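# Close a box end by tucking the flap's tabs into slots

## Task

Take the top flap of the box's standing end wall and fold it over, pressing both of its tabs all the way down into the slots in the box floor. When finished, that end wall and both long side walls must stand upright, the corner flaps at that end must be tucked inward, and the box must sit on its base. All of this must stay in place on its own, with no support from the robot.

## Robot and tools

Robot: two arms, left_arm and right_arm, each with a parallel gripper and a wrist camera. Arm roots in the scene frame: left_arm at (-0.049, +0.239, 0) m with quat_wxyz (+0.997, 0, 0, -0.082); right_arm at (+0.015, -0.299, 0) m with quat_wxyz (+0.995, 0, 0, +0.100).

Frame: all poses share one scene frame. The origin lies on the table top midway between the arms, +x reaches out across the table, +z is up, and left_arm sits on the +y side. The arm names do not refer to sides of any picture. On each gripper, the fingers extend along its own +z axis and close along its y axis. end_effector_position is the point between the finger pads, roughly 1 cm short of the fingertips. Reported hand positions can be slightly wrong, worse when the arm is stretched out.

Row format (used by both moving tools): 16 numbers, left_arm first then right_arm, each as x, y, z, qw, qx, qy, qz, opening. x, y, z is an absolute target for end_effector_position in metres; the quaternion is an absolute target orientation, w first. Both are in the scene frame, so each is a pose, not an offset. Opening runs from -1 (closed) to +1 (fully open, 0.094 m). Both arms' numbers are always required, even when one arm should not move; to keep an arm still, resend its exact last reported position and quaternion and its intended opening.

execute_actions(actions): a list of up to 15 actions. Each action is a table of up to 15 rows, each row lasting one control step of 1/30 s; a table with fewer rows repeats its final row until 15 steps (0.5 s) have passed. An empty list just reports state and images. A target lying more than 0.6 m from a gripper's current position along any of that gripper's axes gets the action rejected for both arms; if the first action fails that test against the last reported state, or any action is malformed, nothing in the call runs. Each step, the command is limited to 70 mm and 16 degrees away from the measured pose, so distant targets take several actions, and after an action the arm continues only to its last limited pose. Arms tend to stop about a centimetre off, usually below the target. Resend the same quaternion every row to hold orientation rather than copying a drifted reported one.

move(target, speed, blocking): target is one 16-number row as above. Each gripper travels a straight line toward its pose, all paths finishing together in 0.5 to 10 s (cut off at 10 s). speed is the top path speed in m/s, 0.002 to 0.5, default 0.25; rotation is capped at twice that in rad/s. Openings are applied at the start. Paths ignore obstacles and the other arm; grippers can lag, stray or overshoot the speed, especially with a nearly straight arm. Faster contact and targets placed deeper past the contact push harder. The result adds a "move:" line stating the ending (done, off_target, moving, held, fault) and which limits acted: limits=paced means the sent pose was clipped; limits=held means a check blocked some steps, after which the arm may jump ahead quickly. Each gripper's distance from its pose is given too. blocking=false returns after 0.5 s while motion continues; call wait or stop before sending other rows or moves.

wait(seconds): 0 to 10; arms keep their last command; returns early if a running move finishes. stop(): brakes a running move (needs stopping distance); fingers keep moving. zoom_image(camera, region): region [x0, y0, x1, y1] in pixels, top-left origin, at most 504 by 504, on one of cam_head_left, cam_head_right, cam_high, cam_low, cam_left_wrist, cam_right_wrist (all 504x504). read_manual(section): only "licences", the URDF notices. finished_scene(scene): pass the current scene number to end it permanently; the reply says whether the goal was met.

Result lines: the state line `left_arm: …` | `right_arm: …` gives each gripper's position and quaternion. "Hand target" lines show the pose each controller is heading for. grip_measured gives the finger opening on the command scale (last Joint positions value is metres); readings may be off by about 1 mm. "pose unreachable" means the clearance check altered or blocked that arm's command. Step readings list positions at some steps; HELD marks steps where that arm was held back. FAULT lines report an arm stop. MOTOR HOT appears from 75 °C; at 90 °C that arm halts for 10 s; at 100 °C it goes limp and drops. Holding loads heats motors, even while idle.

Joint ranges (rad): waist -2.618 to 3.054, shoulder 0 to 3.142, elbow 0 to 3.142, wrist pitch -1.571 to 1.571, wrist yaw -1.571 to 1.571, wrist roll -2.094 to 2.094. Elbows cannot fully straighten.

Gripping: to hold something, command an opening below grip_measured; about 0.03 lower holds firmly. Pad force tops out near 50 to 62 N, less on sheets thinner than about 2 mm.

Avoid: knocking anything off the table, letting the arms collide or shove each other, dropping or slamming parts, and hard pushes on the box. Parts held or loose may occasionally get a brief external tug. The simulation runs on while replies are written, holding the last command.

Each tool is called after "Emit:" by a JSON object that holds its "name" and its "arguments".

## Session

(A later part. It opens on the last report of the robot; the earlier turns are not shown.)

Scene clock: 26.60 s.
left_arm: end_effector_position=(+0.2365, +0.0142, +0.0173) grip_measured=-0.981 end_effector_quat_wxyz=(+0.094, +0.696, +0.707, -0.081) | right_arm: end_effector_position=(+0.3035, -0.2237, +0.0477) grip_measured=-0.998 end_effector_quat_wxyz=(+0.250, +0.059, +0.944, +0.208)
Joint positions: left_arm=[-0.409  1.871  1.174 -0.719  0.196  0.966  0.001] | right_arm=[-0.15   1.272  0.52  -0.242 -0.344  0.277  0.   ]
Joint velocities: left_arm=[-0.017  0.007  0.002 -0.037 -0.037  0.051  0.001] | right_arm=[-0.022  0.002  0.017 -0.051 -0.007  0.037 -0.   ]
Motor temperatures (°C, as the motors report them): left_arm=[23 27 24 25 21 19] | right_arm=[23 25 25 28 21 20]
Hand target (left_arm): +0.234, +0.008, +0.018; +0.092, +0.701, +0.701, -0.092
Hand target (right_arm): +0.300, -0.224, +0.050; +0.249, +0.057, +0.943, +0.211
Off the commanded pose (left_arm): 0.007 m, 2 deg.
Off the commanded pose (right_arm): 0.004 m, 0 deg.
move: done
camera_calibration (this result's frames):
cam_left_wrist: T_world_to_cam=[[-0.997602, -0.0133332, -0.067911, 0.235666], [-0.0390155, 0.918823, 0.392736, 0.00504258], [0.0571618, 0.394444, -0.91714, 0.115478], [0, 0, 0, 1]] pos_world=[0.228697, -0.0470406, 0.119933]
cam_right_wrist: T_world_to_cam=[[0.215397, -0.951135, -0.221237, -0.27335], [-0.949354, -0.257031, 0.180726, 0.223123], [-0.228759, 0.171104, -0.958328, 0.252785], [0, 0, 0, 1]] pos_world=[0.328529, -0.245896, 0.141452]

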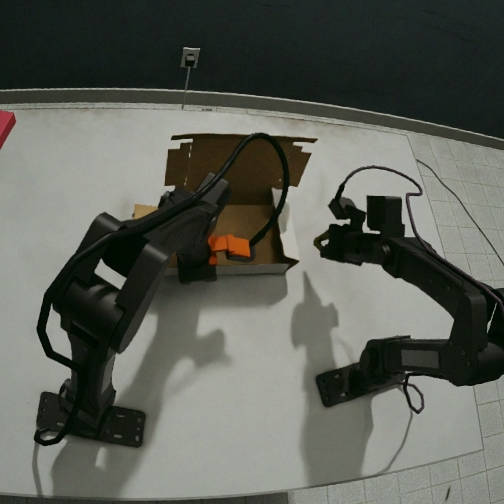

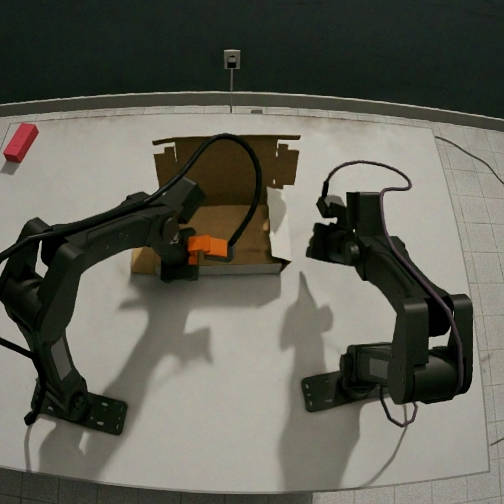

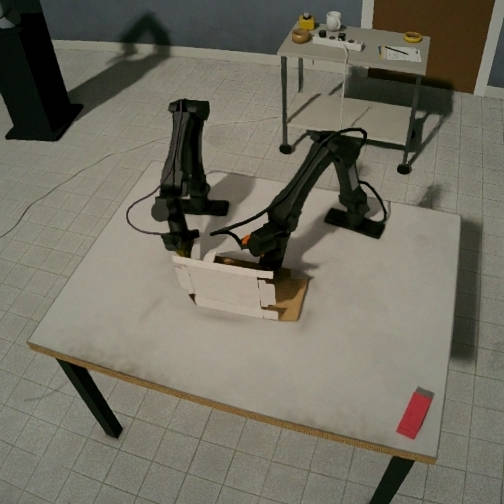

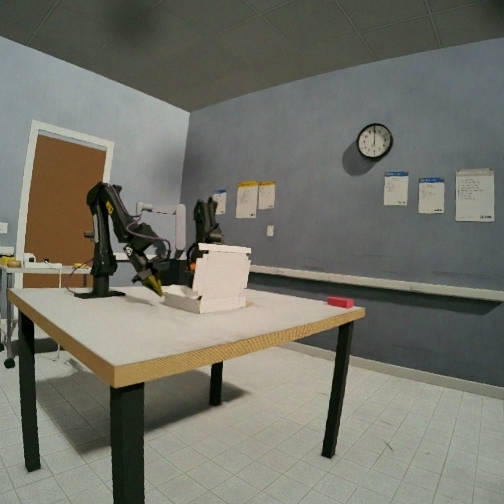

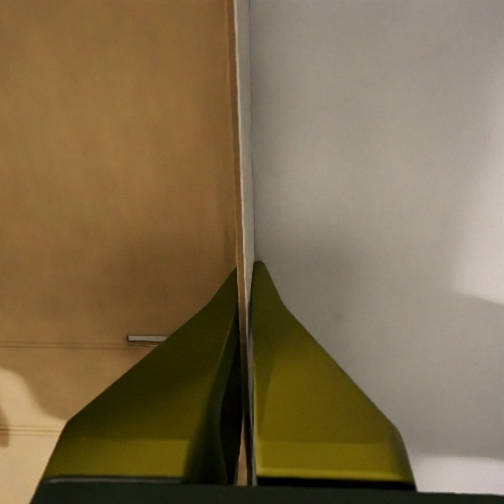

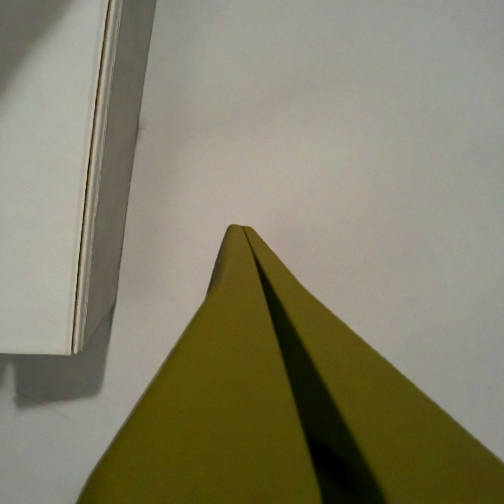

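Emit:
{"name": "move", "arguments": {"target": [0.234,0.000,0.018,0.0923,0.701,0.701,-0.0923,-1,0.30,-0.198,0.044,0.25,0.056,0.945,0.21,-1], "speed": 0.05}}

Emit:
{"name": "move", "arguments": {"target": [0.234,-0.006,0.018,0.0923,0.701,0.701,-0.0923,-1,0.30,-0.145,0.048,0.25,0.056,0.945,0.21,-1], "speed": 0.03}}

Emit:
{"name": "zoom_image", "arguments": {"camera": "cam_head_right", "region": [220,170,330,290]}}

Scene clock: 31.10 s.
left_arm: end_effector_position=(+0.2355, +0.0078, +0.0175) grip_measured=-0.981 end_effector_quat_wxyz=(+0.095, +0.700, +0.703, -0.081) | right_arm: end_effector_position=(+0.3010, -0.1994, +0.0467) grip_measured=-0.998 end_effector_quat_wxyz=(+0.250, +0.055, +0.944, +0.210)
Joint positions: left_arm=[-0.425  1.88   1.186 -0.72   0.196  0.963  0.001] | right_arm=[-0.033  1.272  0.508 -0.199 -0.285  0.373  0.   ]
Joint velocities: left_arm=[-0.007 -0.007 -0.032  0.022  0.037  0.007 -0.   ] | right_arm=[-0.002 -0.007  0.007  0.066 -0.051 -0.007 -0.   ]
Motor temperatures (°C, as the motors report them): left_arm=[23 27 24 25 21 19] | right_arm=[23 25 25 28 21 20]
Hand target (left_arm): +0.234, +0.000, +0.018; +0.093, +0.701, +0.701, -0.092
Hand target (right_arm): +0.300, -0.198, +0.044; +0.249, +0.056, +0.944, +0.209
Off the commanded pose (left_arm): 0.008 m, 1 deg.
Off the commanded pose (right_arm): 0.003 m, 0 deg.
move: done
camera_calibration (this result's frames):
cam_left_wrist: T_world_to_cam=[[-0.997598, -0.000046619, -0.0692692, 0.234521], [-0.0272459, 0.91966, 0.39177, 0.0080781], [0.0636858, 0.392716, -0.917452, 0.116659], [0, 0, 0, 1]] pos_world=[0.226748, -0.0532319, 0.120109]
cam_right_wrist: T_world_to_cam=[[0.223267, -0.948915, -0.222961, -0.251763], [-0.947588, -0.264918, 0.178594, 0.225177], [-0.228537, 0.171401, -0.958328, 0.247109], [0, 0, 0, 1]] pos_world=[0.326059, -0.221603, 0.140463]

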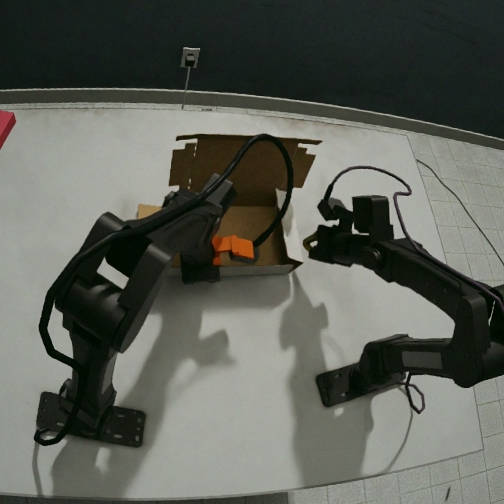

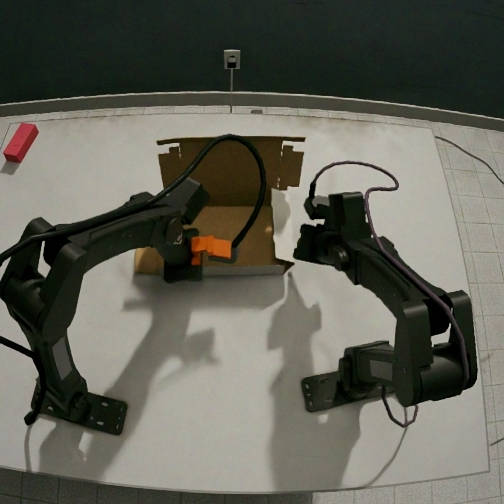

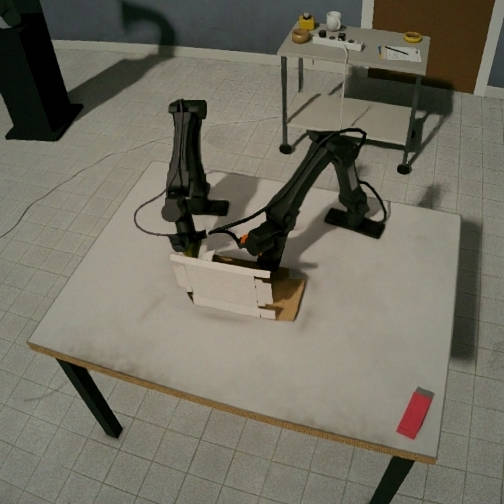

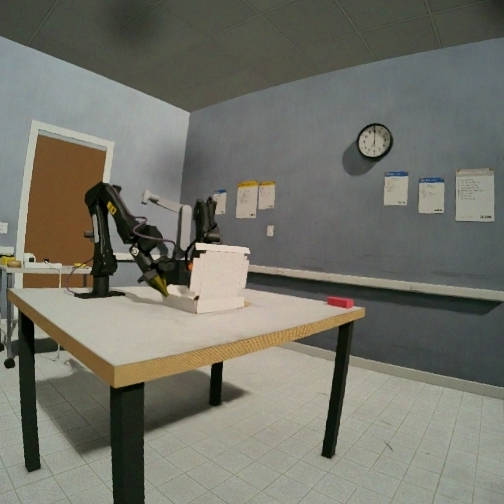

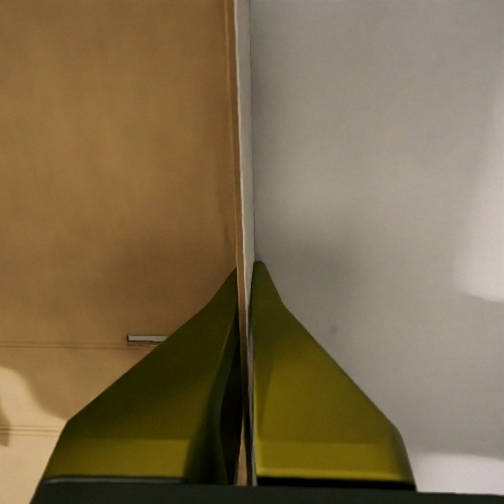

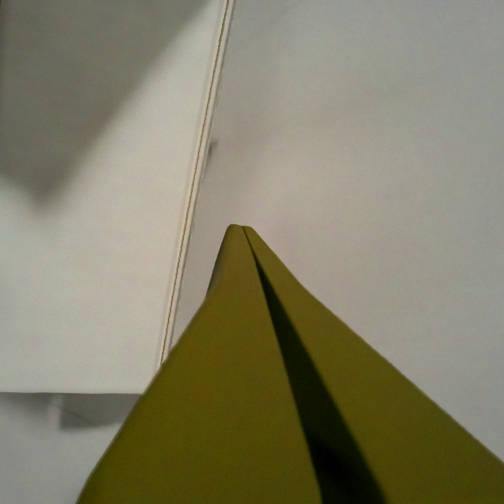

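Scene clock: 33.20 s.
left_arm: end_effector_position=(+0.2345, +0.0159, +0.0173) grip_measured=-0.981 end_effector_quat_wxyz=(+0.078, +0.691, +0.715, -0.068) | right_arm: end_effector_position=(+0.3028, -0.1695, +0.0447) grip_measured=-0.998 end_effector_quat_wxyz=(+0.265, +0.075, +0.946, +0.168)
Joint positions: left_arm=[-0.425  1.88   1.194 -0.754  0.161  0.937  0.001] | right_arm=[ 0.188  1.307  0.53  -0.156 -0.058  0.566  0.   ]
Joint velocities: left_arm=[ 0.002 -0.002 -0.007 -0.037  0.007  0.007 -0.001] | right_arm=[-0.002 -0.007  0.007  0.081  0.022  0.007  0.   ]
Motor temperatures (°C, as the motors report them): left_arm=[23 27 24 25 21 19] | right_arm=[23 25 25 28 21 20]
Hand target (left_arm): +0.233, -0.005, +0.019; +0.092, +0.701, +0.701, -0.092
Hand target (right_arm): +0.300, -0.147, +0.049; +0.250, +0.055, +0.944, +0.207
Off the commanded pose (left_arm): 0.022 m, 4 deg.
Off the commanded pose (right_arm): 0.025 m, 6 deg.
move: off_target (left_arm, right_arm)
camera_calibration (this result's frames):
cam_left_wrist: T_world_to_cam=[[-0.997713, -0.0274689, -0.06176, 0.233882], [-0.0514859, 0.900849, 0.431068, 0.00602864], [0.0437954, 0.433262, -0.900203, 0.11711], [0, 0, 0, 1]] pos_world=[0.228529, -0.0497458, 0.117269]
cam_right_wrist: T_world_to_cam=[[0.163482, -0.974904, -0.151116, -0.213735], [-0.965206, -0.189746, 0.179925, 0.253181], [-0.204084, 0.116444, -0.972003, 0.224369], [0, 0, 0, 1]] pos_world=[0.325104, -0.186457, 0.140235]

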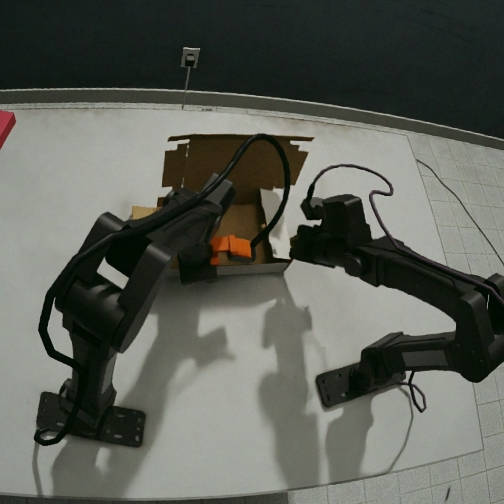

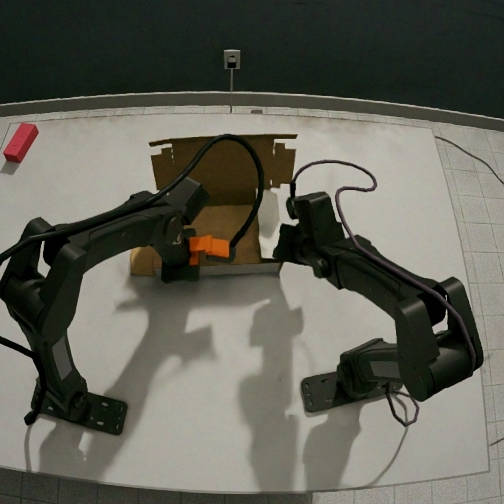

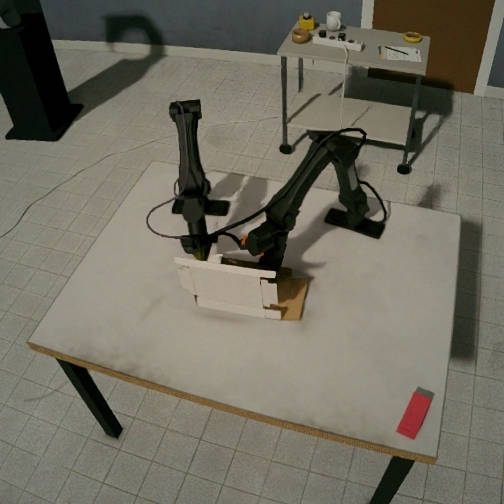

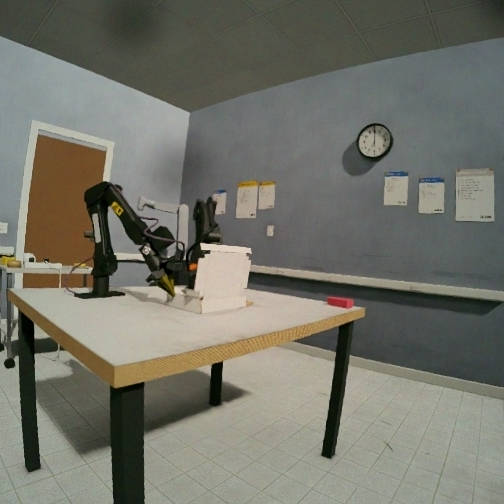

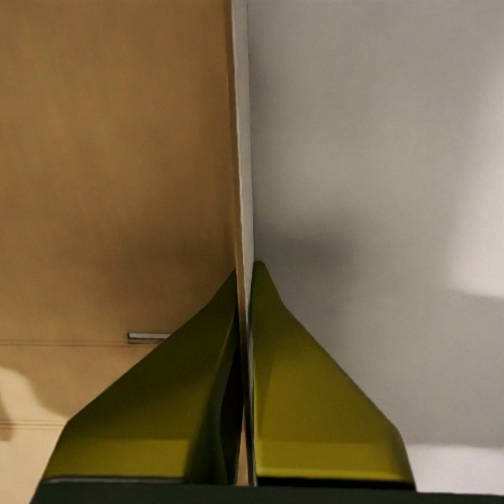

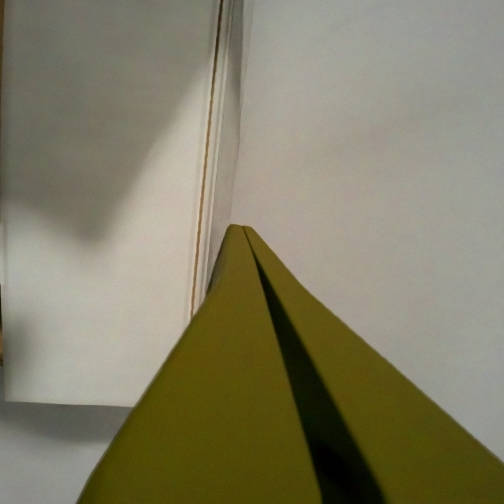

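Region (220, 170, 330, 290) of cam_head_right's 504x504 image, scaled by 4.200, with more detail than that image has; it fills the left 462 columns of this view, and the rest is white.

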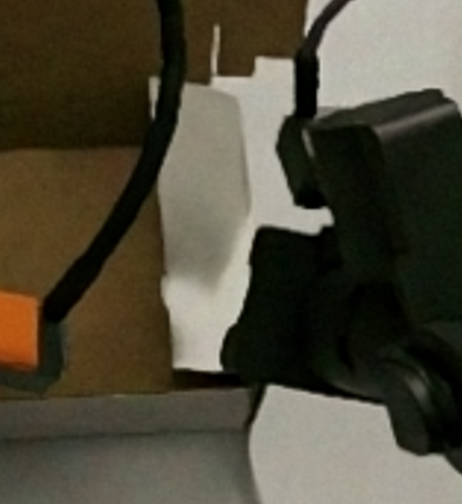

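Emit:
{"name": "move", "arguments": {"target": [0.234,0.004,0.018,0.0923,0.701,0.701,-0.0923,-1,0.315,-0.205,0.085,0.247,0.078,0.921,0.29,-1], "speed": 0.08}}

Emit:
{"name": "move", "arguments": {"target": [0.234,0.004,0.018,0.0923,0.701,0.701,-0.0923,-1,0.315,-0.175,0.09,0.247,0.078,0.921,0.29,-0.1], "speed": 0.08}}

Emit:
{"name": "zoom_image", "arguments": {"camera": "cam_low", "region": [130,250,230,330]}}

Scene clock: 38.20 s.
left_arm: end_effector_position=(+0.2349, +0.0097, +0.0187) grip_measured=-0.981 end_effector_quat_wxyz=(+0.089, +0.698, +0.706, -0.079) | right_arm: end_effector_position=(+0.3115, -0.2048, +0.0741) grip_measured=-0.998 end_effector_quat_wxyz=(+0.237, +0.085, +0.924, +0.287)
Joint positions: left_arm=[-0.425  1.88   1.194 -0.738  0.189  0.956  0.001] | right_arm=[-0.17   1.275  0.582 -0.272 -0.495  0.369  0.   ]
Joint velocities: left_arm=[-0.017  0.002  0.002 -0.022  0.007 -0.037  0.001] | right_arm=[ 0.017 -0.027  0.012  0.007  0.051 -0.051 -0.001]
Motor temperatures (°C, as the motors report them): left_arm=[23 27 24 25 21 19] | right_arm=[23 25 26 28 21 20]
Hand target (left_arm): +0.234, +0.004, +0.018; +0.093, +0.701, +0.701, -0.092
Hand target (right_arm): +0.315, -0.205, +0.085; +0.246, +0.079, +0.921, +0.292
Off the commanded pose (left_arm): 0.006 m, 2 deg.
Off the commanded pose (right_arm): 0.011 m, 1 deg.
move: off_target (right_arm)
camera_calibration (this result's frames):
cam_left_wrist: T_world_to_cam=[[-0.99798, -0.00736848, -0.0631007, 0.23408], [-0.0321787, 0.915041, 0.402076, 0.00691359], [0.054777, 0.403294, -0.913429, 0.119014], [0, 0, 0, 1]] pos_world=[0.227311, -0.0525991, 0.120702]
cam_right_wrist: T_world_to_cam=[[0.205286, -0.900277, -0.383874, -0.225609], [-0.948564, -0.279607, 0.148478, 0.228348], [-0.241005, 0.333649, -0.91137, 0.310362], [0, 0, 0, 1]] pos_world=[0.337716, -0.242815, 0.162344]

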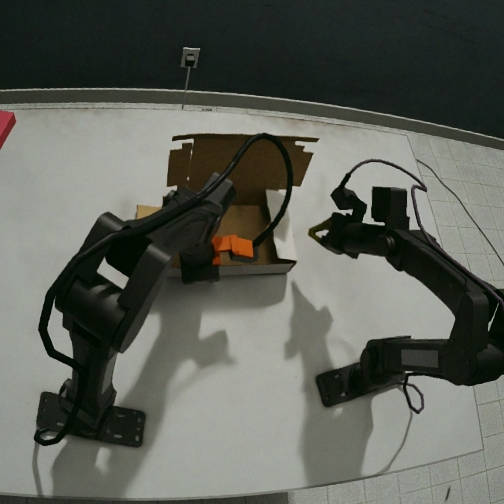

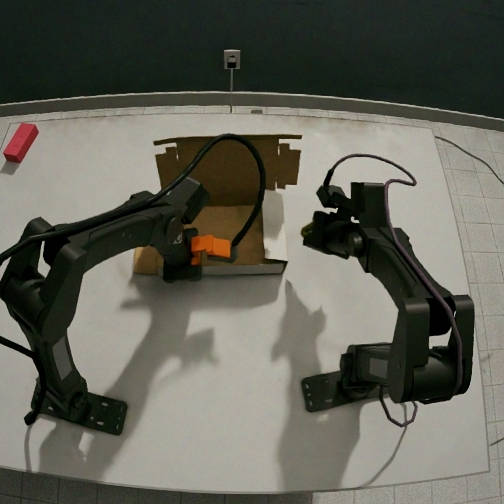

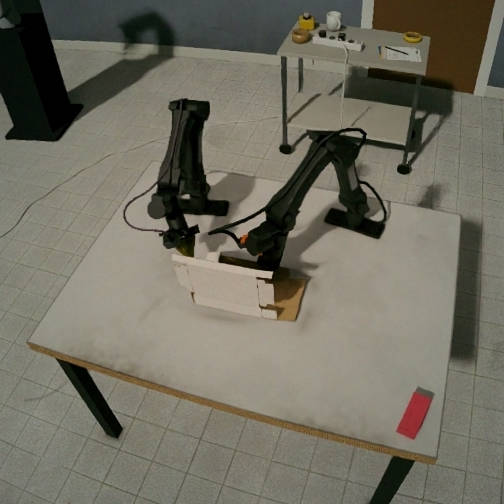

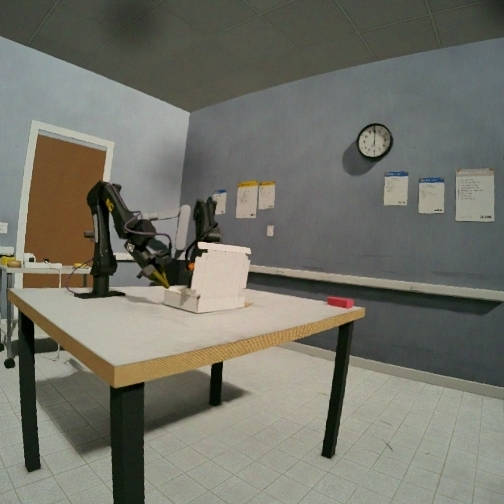

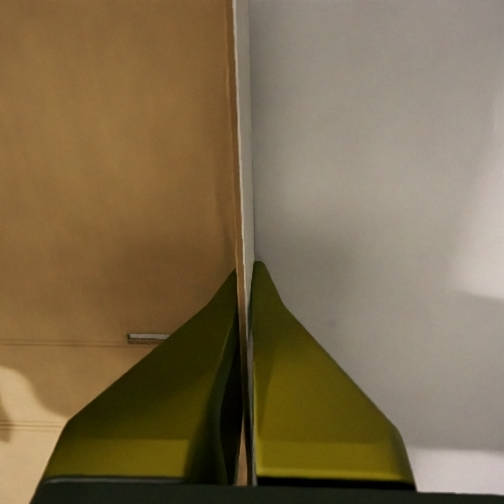

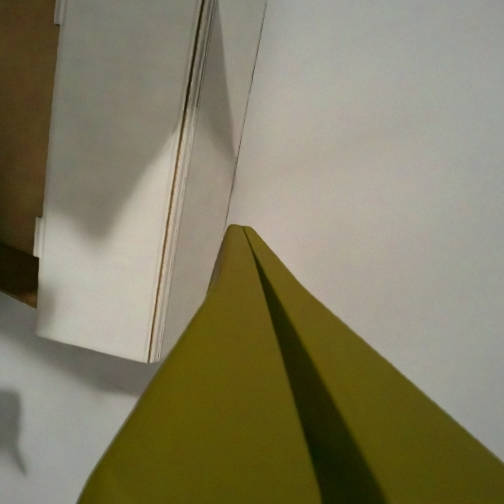

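Scene clock: 39.10 s.
left_arm: end_effector_position=(+0.2349, +0.0096, +0.0187) grip_measured=-0.981 end_effector_quat_wxyz=(+0.089, +0.698, +0.706, -0.080) | right_arm: end_effector_position=(+0.3032, -0.1786, +0.0704) grip_measured=-0.103 end_effector_quat_wxyz=(+0.217, +0.086, +0.930, +0.283)
Joint positions: left_arm=[-0.425  1.88   1.194 -0.738  0.19   0.956  0.001] | right_arm=[-0.044  1.275  0.582 -0.266 -0.426  0.476  0.042]
Joint velocities: left_arm=[-0.007 -0.007 -0.012 -0.037 -0.022  0.022 -0.   ] | right_arm=[-0.007  0.017  0.007 -0.051 -0.095  0.037 -0.002]
Motor temperatures (°C, as the motors report them): left_arm=[23 27 24 25 21 19] | right_arm=[23 25 26 28 21 20]
Hand target (left_arm): +0.234, +0.004, +0.018; +0.093, +0.701, +0.701, -0.092
Hand target (right_arm): +0.315, -0.175, +0.090; +0.247, +0.078, +0.921, +0.290
Off the commanded pose (left_arm): 0.006 m, 2 deg.
Off the commanded pose (right_arm): 0.023 m, 4 deg.
move: off_target (right_arm)
camera_calibration (this result's frames):
cam_left_wrist: T_world_to_cam=[[-0.997987, -0.00659214, -0.0630691, 0.234036], [-0.0314375, 0.915188, 0.4018, 0.00678676], [0.0550714, 0.402974, -0.913553, 0.118986], [0, 0, 0, 1]] pos_world=[0.227225, -0.0526167, 0.120733]
cam_right_wrist: T_world_to_cam=[[0.196767, -0.901132, -0.386321, -0.199138], [-0.939317, -0.286194, 0.189148, 0.221502], [-0.28101, 0.32566, -0.902762, 0.306253], [0, 0, 0, 1]] pos_world=[0.333305, -0.215791, 0.157646]

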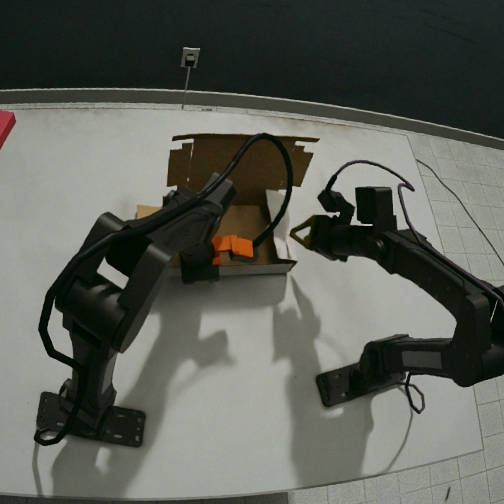

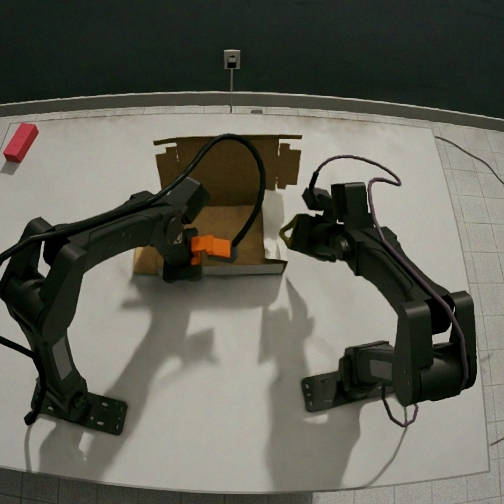

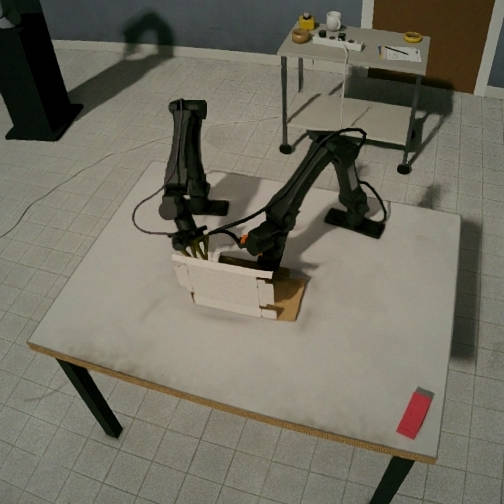

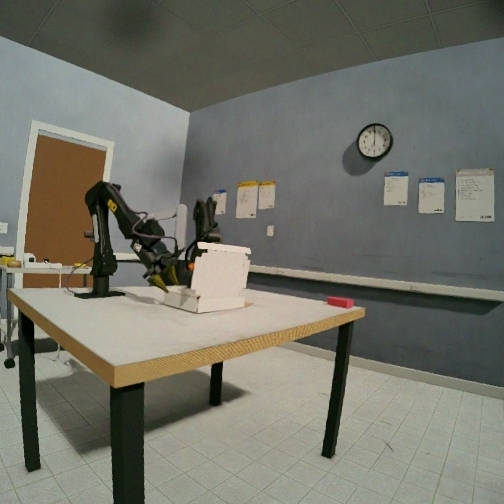

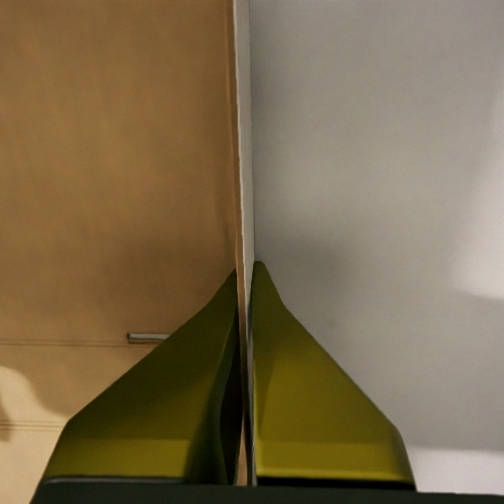

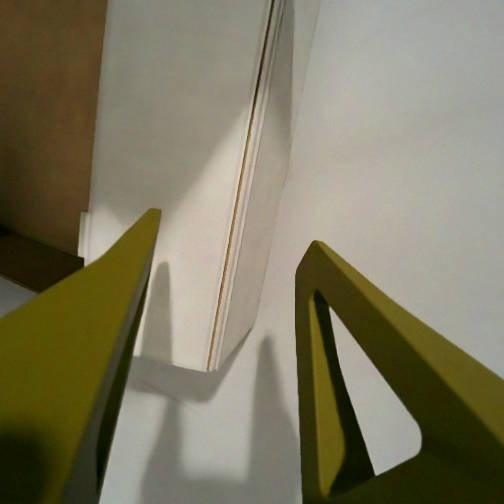

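Region (130, 250, 230, 330) of cam_low's 504x504 image, scaled by 5.040, with more detail than that image has; it fills the top 403 rows of this view, and the rest is white.

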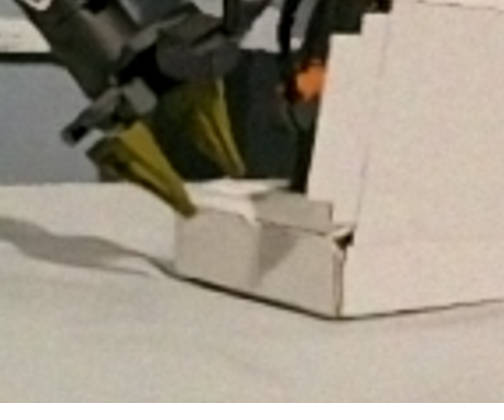

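Emit:
{"name": "move", "arguments": {"target": [0.234,0.004,0.018,0.0923,0.701,0.701,-0.0923,-1,0.32,-0.17,0.056,0.247,0.078,0.921,0.29,-0.1], "speed": 0.04}}

Emit:
{"name": "move", "arguments": {"target": [0.234,-0.006,0.018,0.0923,0.701,0.701,-0.0923,-1,0.32,-0.128,0.058,0.247,0.078,0.921,0.29,-0.1], "speed": 0.03}}

Emit:
{"name": "zoom_image", "arguments": {"camera": "cam_low", "region": [130,250,230,330]}}

Scene clock: 42.67 s.
left_arm: end_effector_position=(+0.2349, +0.0097, +0.0187) grip_measured=-0.981 end_effector_quat_wxyz=(+0.089, +0.698, +0.706, -0.079) | right_arm: end_effector_position=(+0.3213, -0.1723, +0.0604) grip_measured=-0.103 end_effector_quat_wxyz=(+0.250, +0.078, +0.920, +0.291)
Joint positions: left_arm=[-0.425  1.88   1.194 -0.738  0.189  0.956  0.001] | right_arm=[-0.028  1.35   0.542 -0.072 -0.414  0.492  0.042]
Joint velocities: left_arm=[-0.007 -0.012 -0.012 -0.022 -0.022 -0.037  0.   ] | right_arm=[-0.012  0.012 -0.002 -0.037 -0.037 -0.051 -0.001]
Motor temperatures (°C, as the motors report them): left_arm=[23 27 24 25 21 19] | right_arm=[23 26 26 28 21 20]
Hand target (left_arm): +0.234, +0.004, +0.018; +0.092, +0.701, +0.701, -0.092
Hand target (right_arm): +0.320, -0.170, +0.056; +0.247, +0.078, +0.921, +0.290
Off the commanded pose (left_arm): 0.006 m, 2 deg.
Off the commanded pose (right_arm): 0.005 m, 0 deg.
move: done
camera_calibration (this result's frames):
cam_left_wrist: T_world_to_cam=[[-0.997974, -0.00662798, -0.0632805, 0.234075], [-0.0315729, 0.91506, 0.402081, 0.006771], [0.0552405, 0.403264, -0.913415, 0.118905], [0, 0, 0, 1]] pos_world=[0.227246, -0.0525946, 0.1207]
cam_right_wrist: T_world_to_cam=[[0.22162, -0.897324, -0.381698, -0.208518], [-0.951021, -0.285402, 0.118766, 0.250371], [-0.215509, 0.336682, -0.916625, 0.282049], [0, 0, 0, 1]] pos_world=[0.345104, -0.210613, 0.149207]

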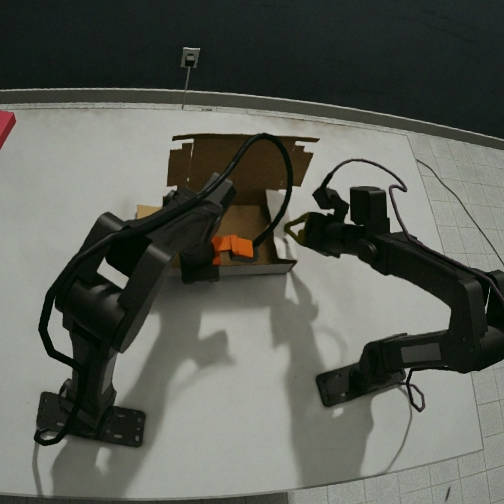

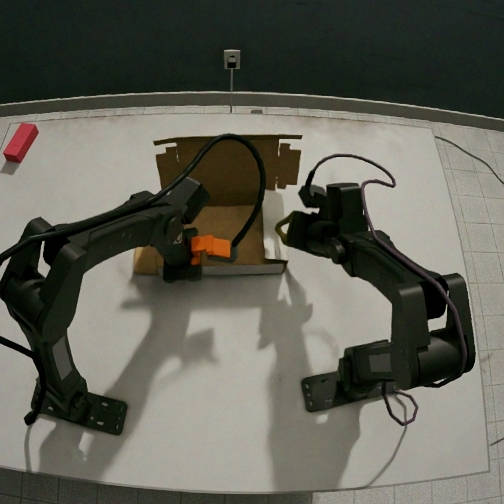

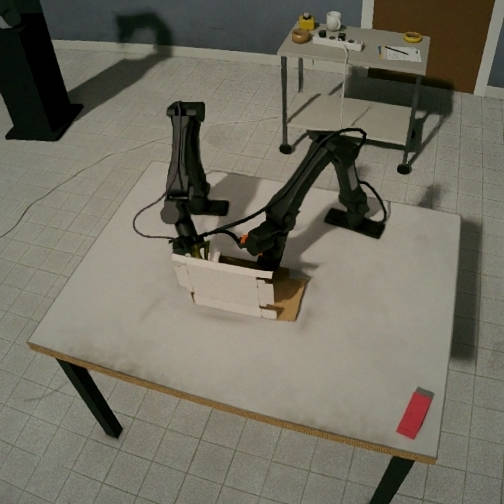

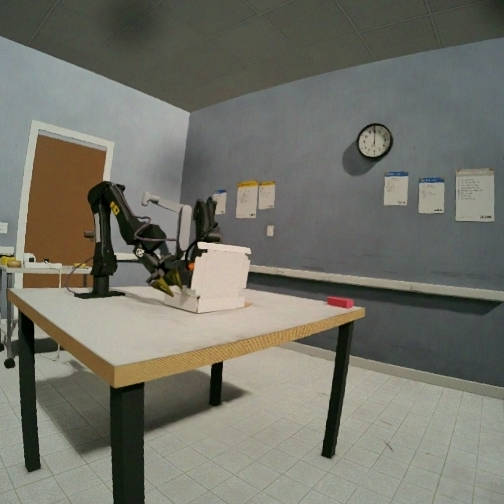

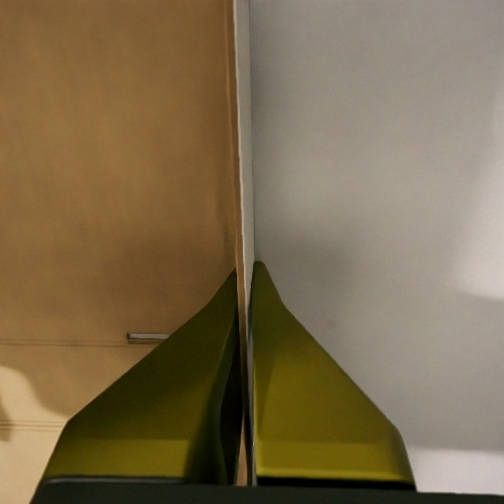

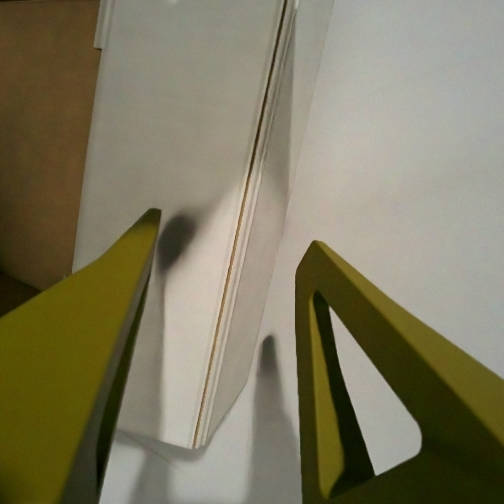

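Scene clock: 44.40 s.
left_arm: end_effector_position=(+0.2347, +0.0149, +0.0175) grip_measured=-0.981 end_effector_quat_wxyz=(+0.079, +0.687, +0.718, -0.070) | right_arm: end_effector_position=(+0.3246, -0.1464, +0.0569) grip_measured=-0.102 end_effector_quat_wxyz=(+0.269, +0.093, +0.922, +0.264)
Joint positions: left_arm=[-0.425  1.88   1.194 -0.751  0.165  0.926  0.001] | right_arm=[ 0.135  1.376  0.542  0.006 -0.236  0.627  0.042]
Joint velocities: left_arm=[-0.007 -0.002 -0.007 -0.051  0.022  0.007  0.001] | right_arm=[ 0.007  0.007 -0.002  0.037  0.066  0.022 -0.   ]
Motor temperatures (°C, as the motors report them): left_arm=[23 27 24 25 21 19] | right_arm=[23 26 26 29 21 20]
Hand target (left_arm): +0.233, -0.005, +0.019; +0.092, +0.701, +0.701, -0.092
Hand target (right_arm): +0.320, -0.129, +0.058; +0.247, +0.078, +0.922, +0.288
Off the commanded pose (left_arm): 0.021 m, 4 deg.
Off the commanded pose (right_arm): 0.019 m, 4 deg.
move: off_target (left_arm, right_arm)
camera_calibration (this result's frames):
cam_left_wrist: T_world_to_cam=[[-0.997511, -0.0376642, -0.0596017, 0.23413], [-0.0595553, 0.902591, 0.426359, 0.00881254], [0.0377375, 0.428847, -0.902588, 0.119269], [0, 0, 0, 1]] pos_world=[0.229571, -0.050284, 0.117848]
cam_right_wrist: T_world_to_cam=[[0.183302, -0.923951, -0.335729, -0.181372], [-0.966456, -0.231869, 0.110454, 0.27466], [-0.179899, 0.304221, -0.93546, 0.25559], [0, 0, 0, 1]] pos_world=[0.344674, -0.18165, 0.147865]

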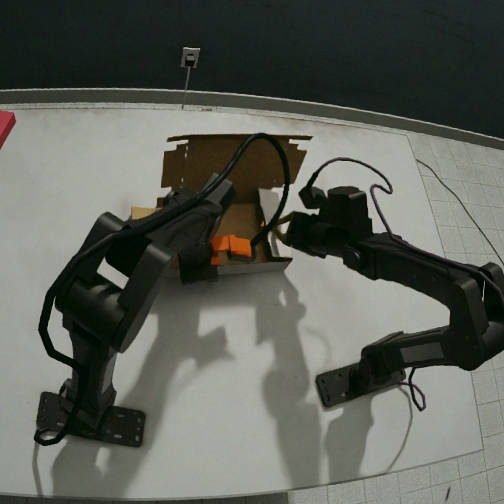

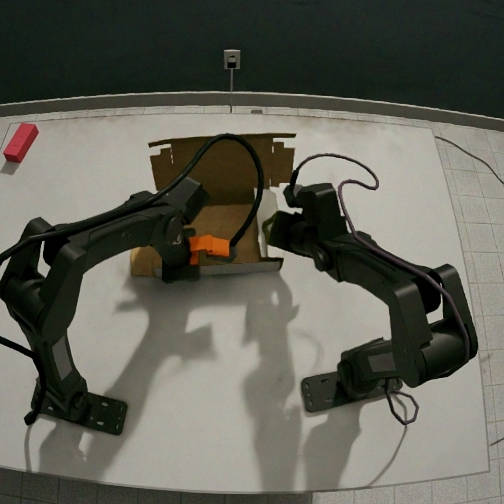

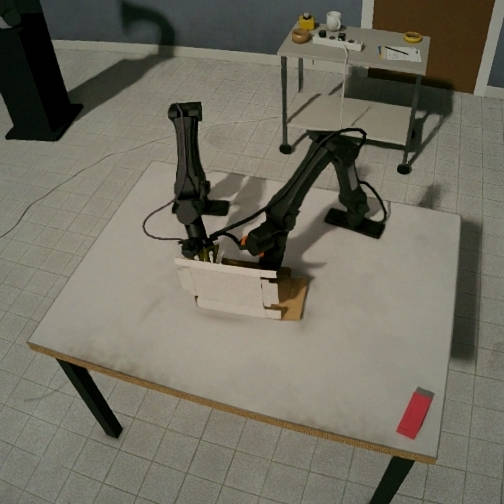

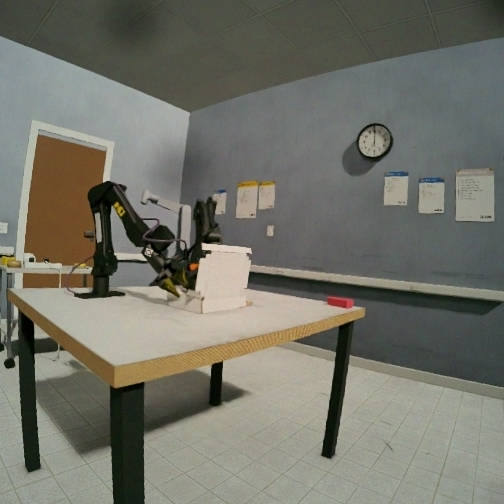

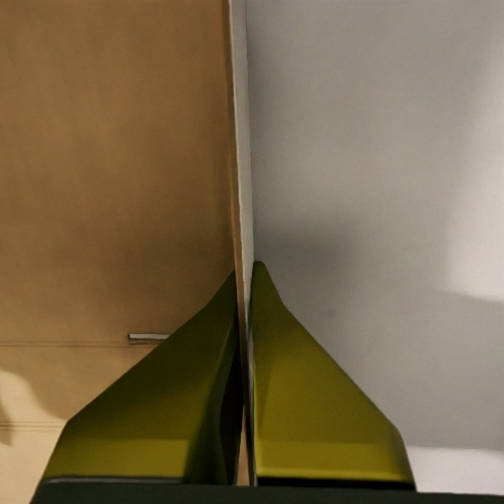

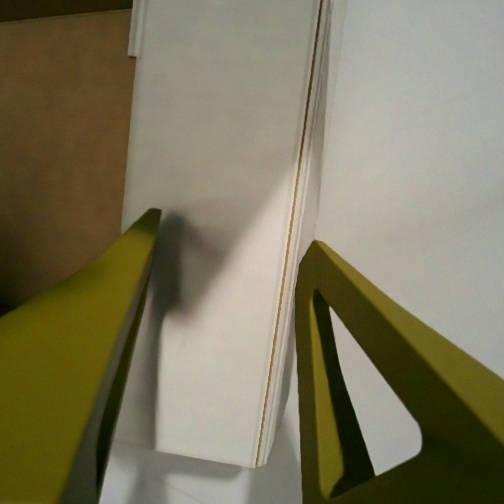

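Region (130, 250, 230, 330) of cam_low's 504x504 image, scaled by 5.040, with more detail than that image has; it fills the top 403 rows of this view, and the rest is white.

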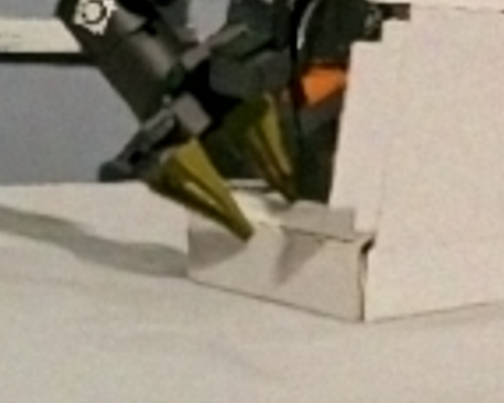

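Emit:
{"name": "move", "arguments": {"target": [0.234,-0.006,0.018,0.0923,0.701,0.701,-0.0923,-1,0.33,-0.125,0.04,0.252,0,0.959,0.135,-0.15], "speed": 0.03}}

Emit:
{"name": "zoom_image", "arguments": {"camera": "cam_head_left", "region": [200,170,330,290]}}

Scene clock: 54.13 s.
left_arm: end_effector_position=(+0.2377, +0.0152, +0.0175) grip_measured=-0.981 end_effector_quat_wxyz=(+0.083, +0.682, +0.724, -0.065) | right_arm: end_effector_position=(+0.3359, -0.1393, +0.0444) grip_measured=-0.147 end_effector_quat_wxyz=(+0.273, +0.020, +0.954, +0.120)
Joint positions: left_arm=[-0.425  1.88   1.194 -0.742  0.155  0.911  0.001] | right_arm=[ 0.286  1.508  0.711 -0.171  0.053  0.512  0.04 ]
Joint velocities: left_arm=[ 0.012  0.002 -0.012 -0.037 -0.007  0.007 -0.001] | right_arm=[ 0.022  0.012  0.012 -0.007  0.081 -0.007 -0.001]
Motor temperatures (°C, as the motors report them): left_arm=[23 28 25 25 21 19] | right_arm=[23 25 26 29 21 20]
Hand target (left_arm): +0.233, -0.005, +0.019; +0.093, +0.701, +0.701, -0.091
Hand target (right_arm): +0.330, -0.126, +0.040; +0.253, +0.000, +0.958, +0.133
Off the commanded pose (left_arm): 0.022 m, 5 deg.
Off the commanded pose (right_arm): 0.016 m, 4 deg.
move: off_target (left_arm, right_arm)
camera_calibration (this result's frames):
cam_left_wrist: T_world_to_cam=[[-0.996105, -0.0537653, -0.069892, 0.237211], [-0.0786448, 0.900168, 0.428384, 0.0132032], [0.0398823, 0.432212, -0.90089, 0.118432], [0, 0, 0, 1]] pos_world=[0.232602, -0.0503192, 0.117618]
cam_right_wrist: T_world_to_cam=[[0.240834, -0.970216, -0.0260664, -0.220674], [-0.9524, -0.241413, 0.186153, 0.279132], [-0.186902, -0.0200064, -0.982175, 0.203015], [0, 0, 0, 1]] pos_world=[0.356935, -0.142653, 0.141683]

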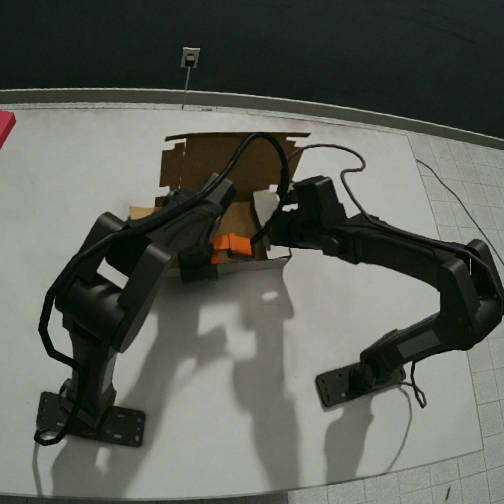

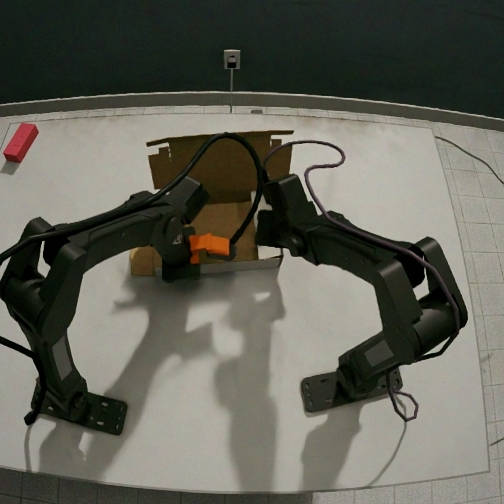

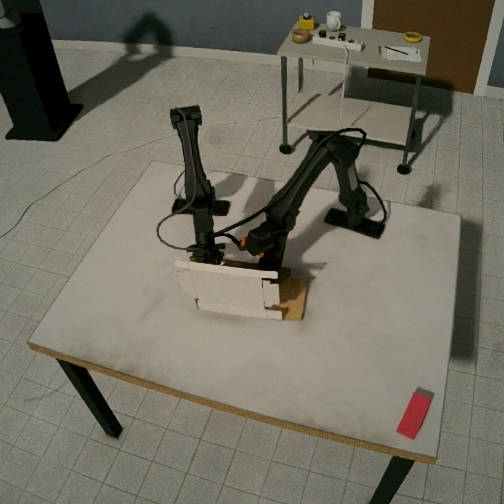

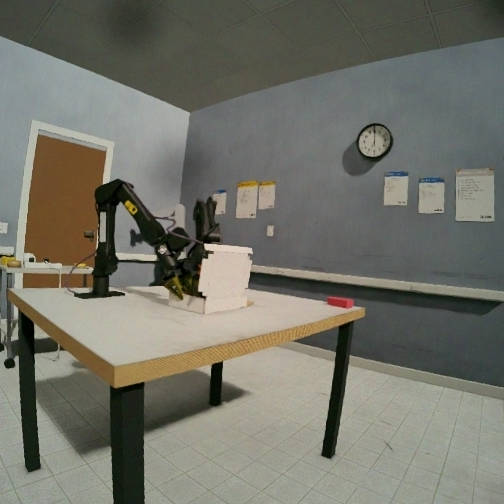

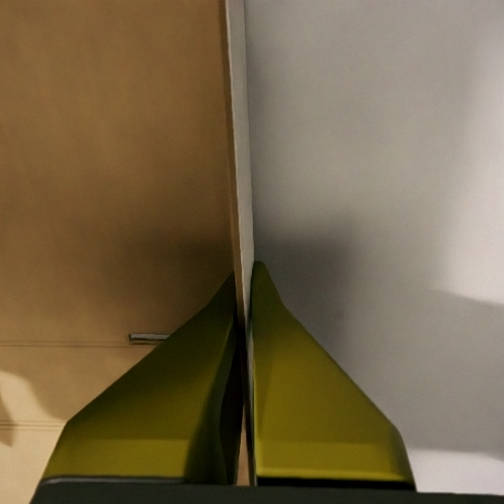

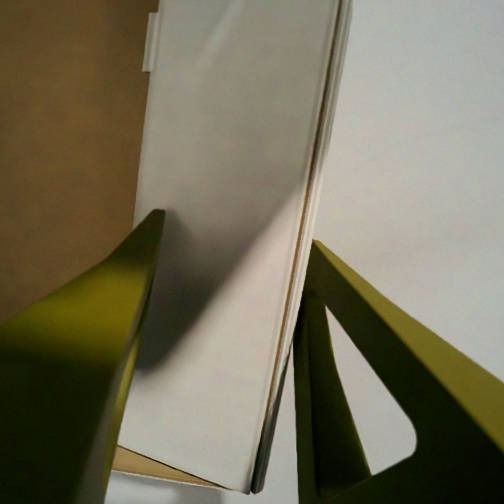

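Region (200, 170, 330, 290) of cam_head_left's 504x504 image, scaled by 3.877, with more detail than that image has; it fills the top 465 rows of this view, and the rest is white.

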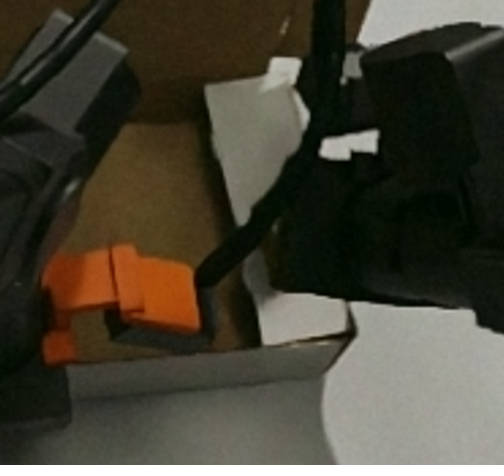

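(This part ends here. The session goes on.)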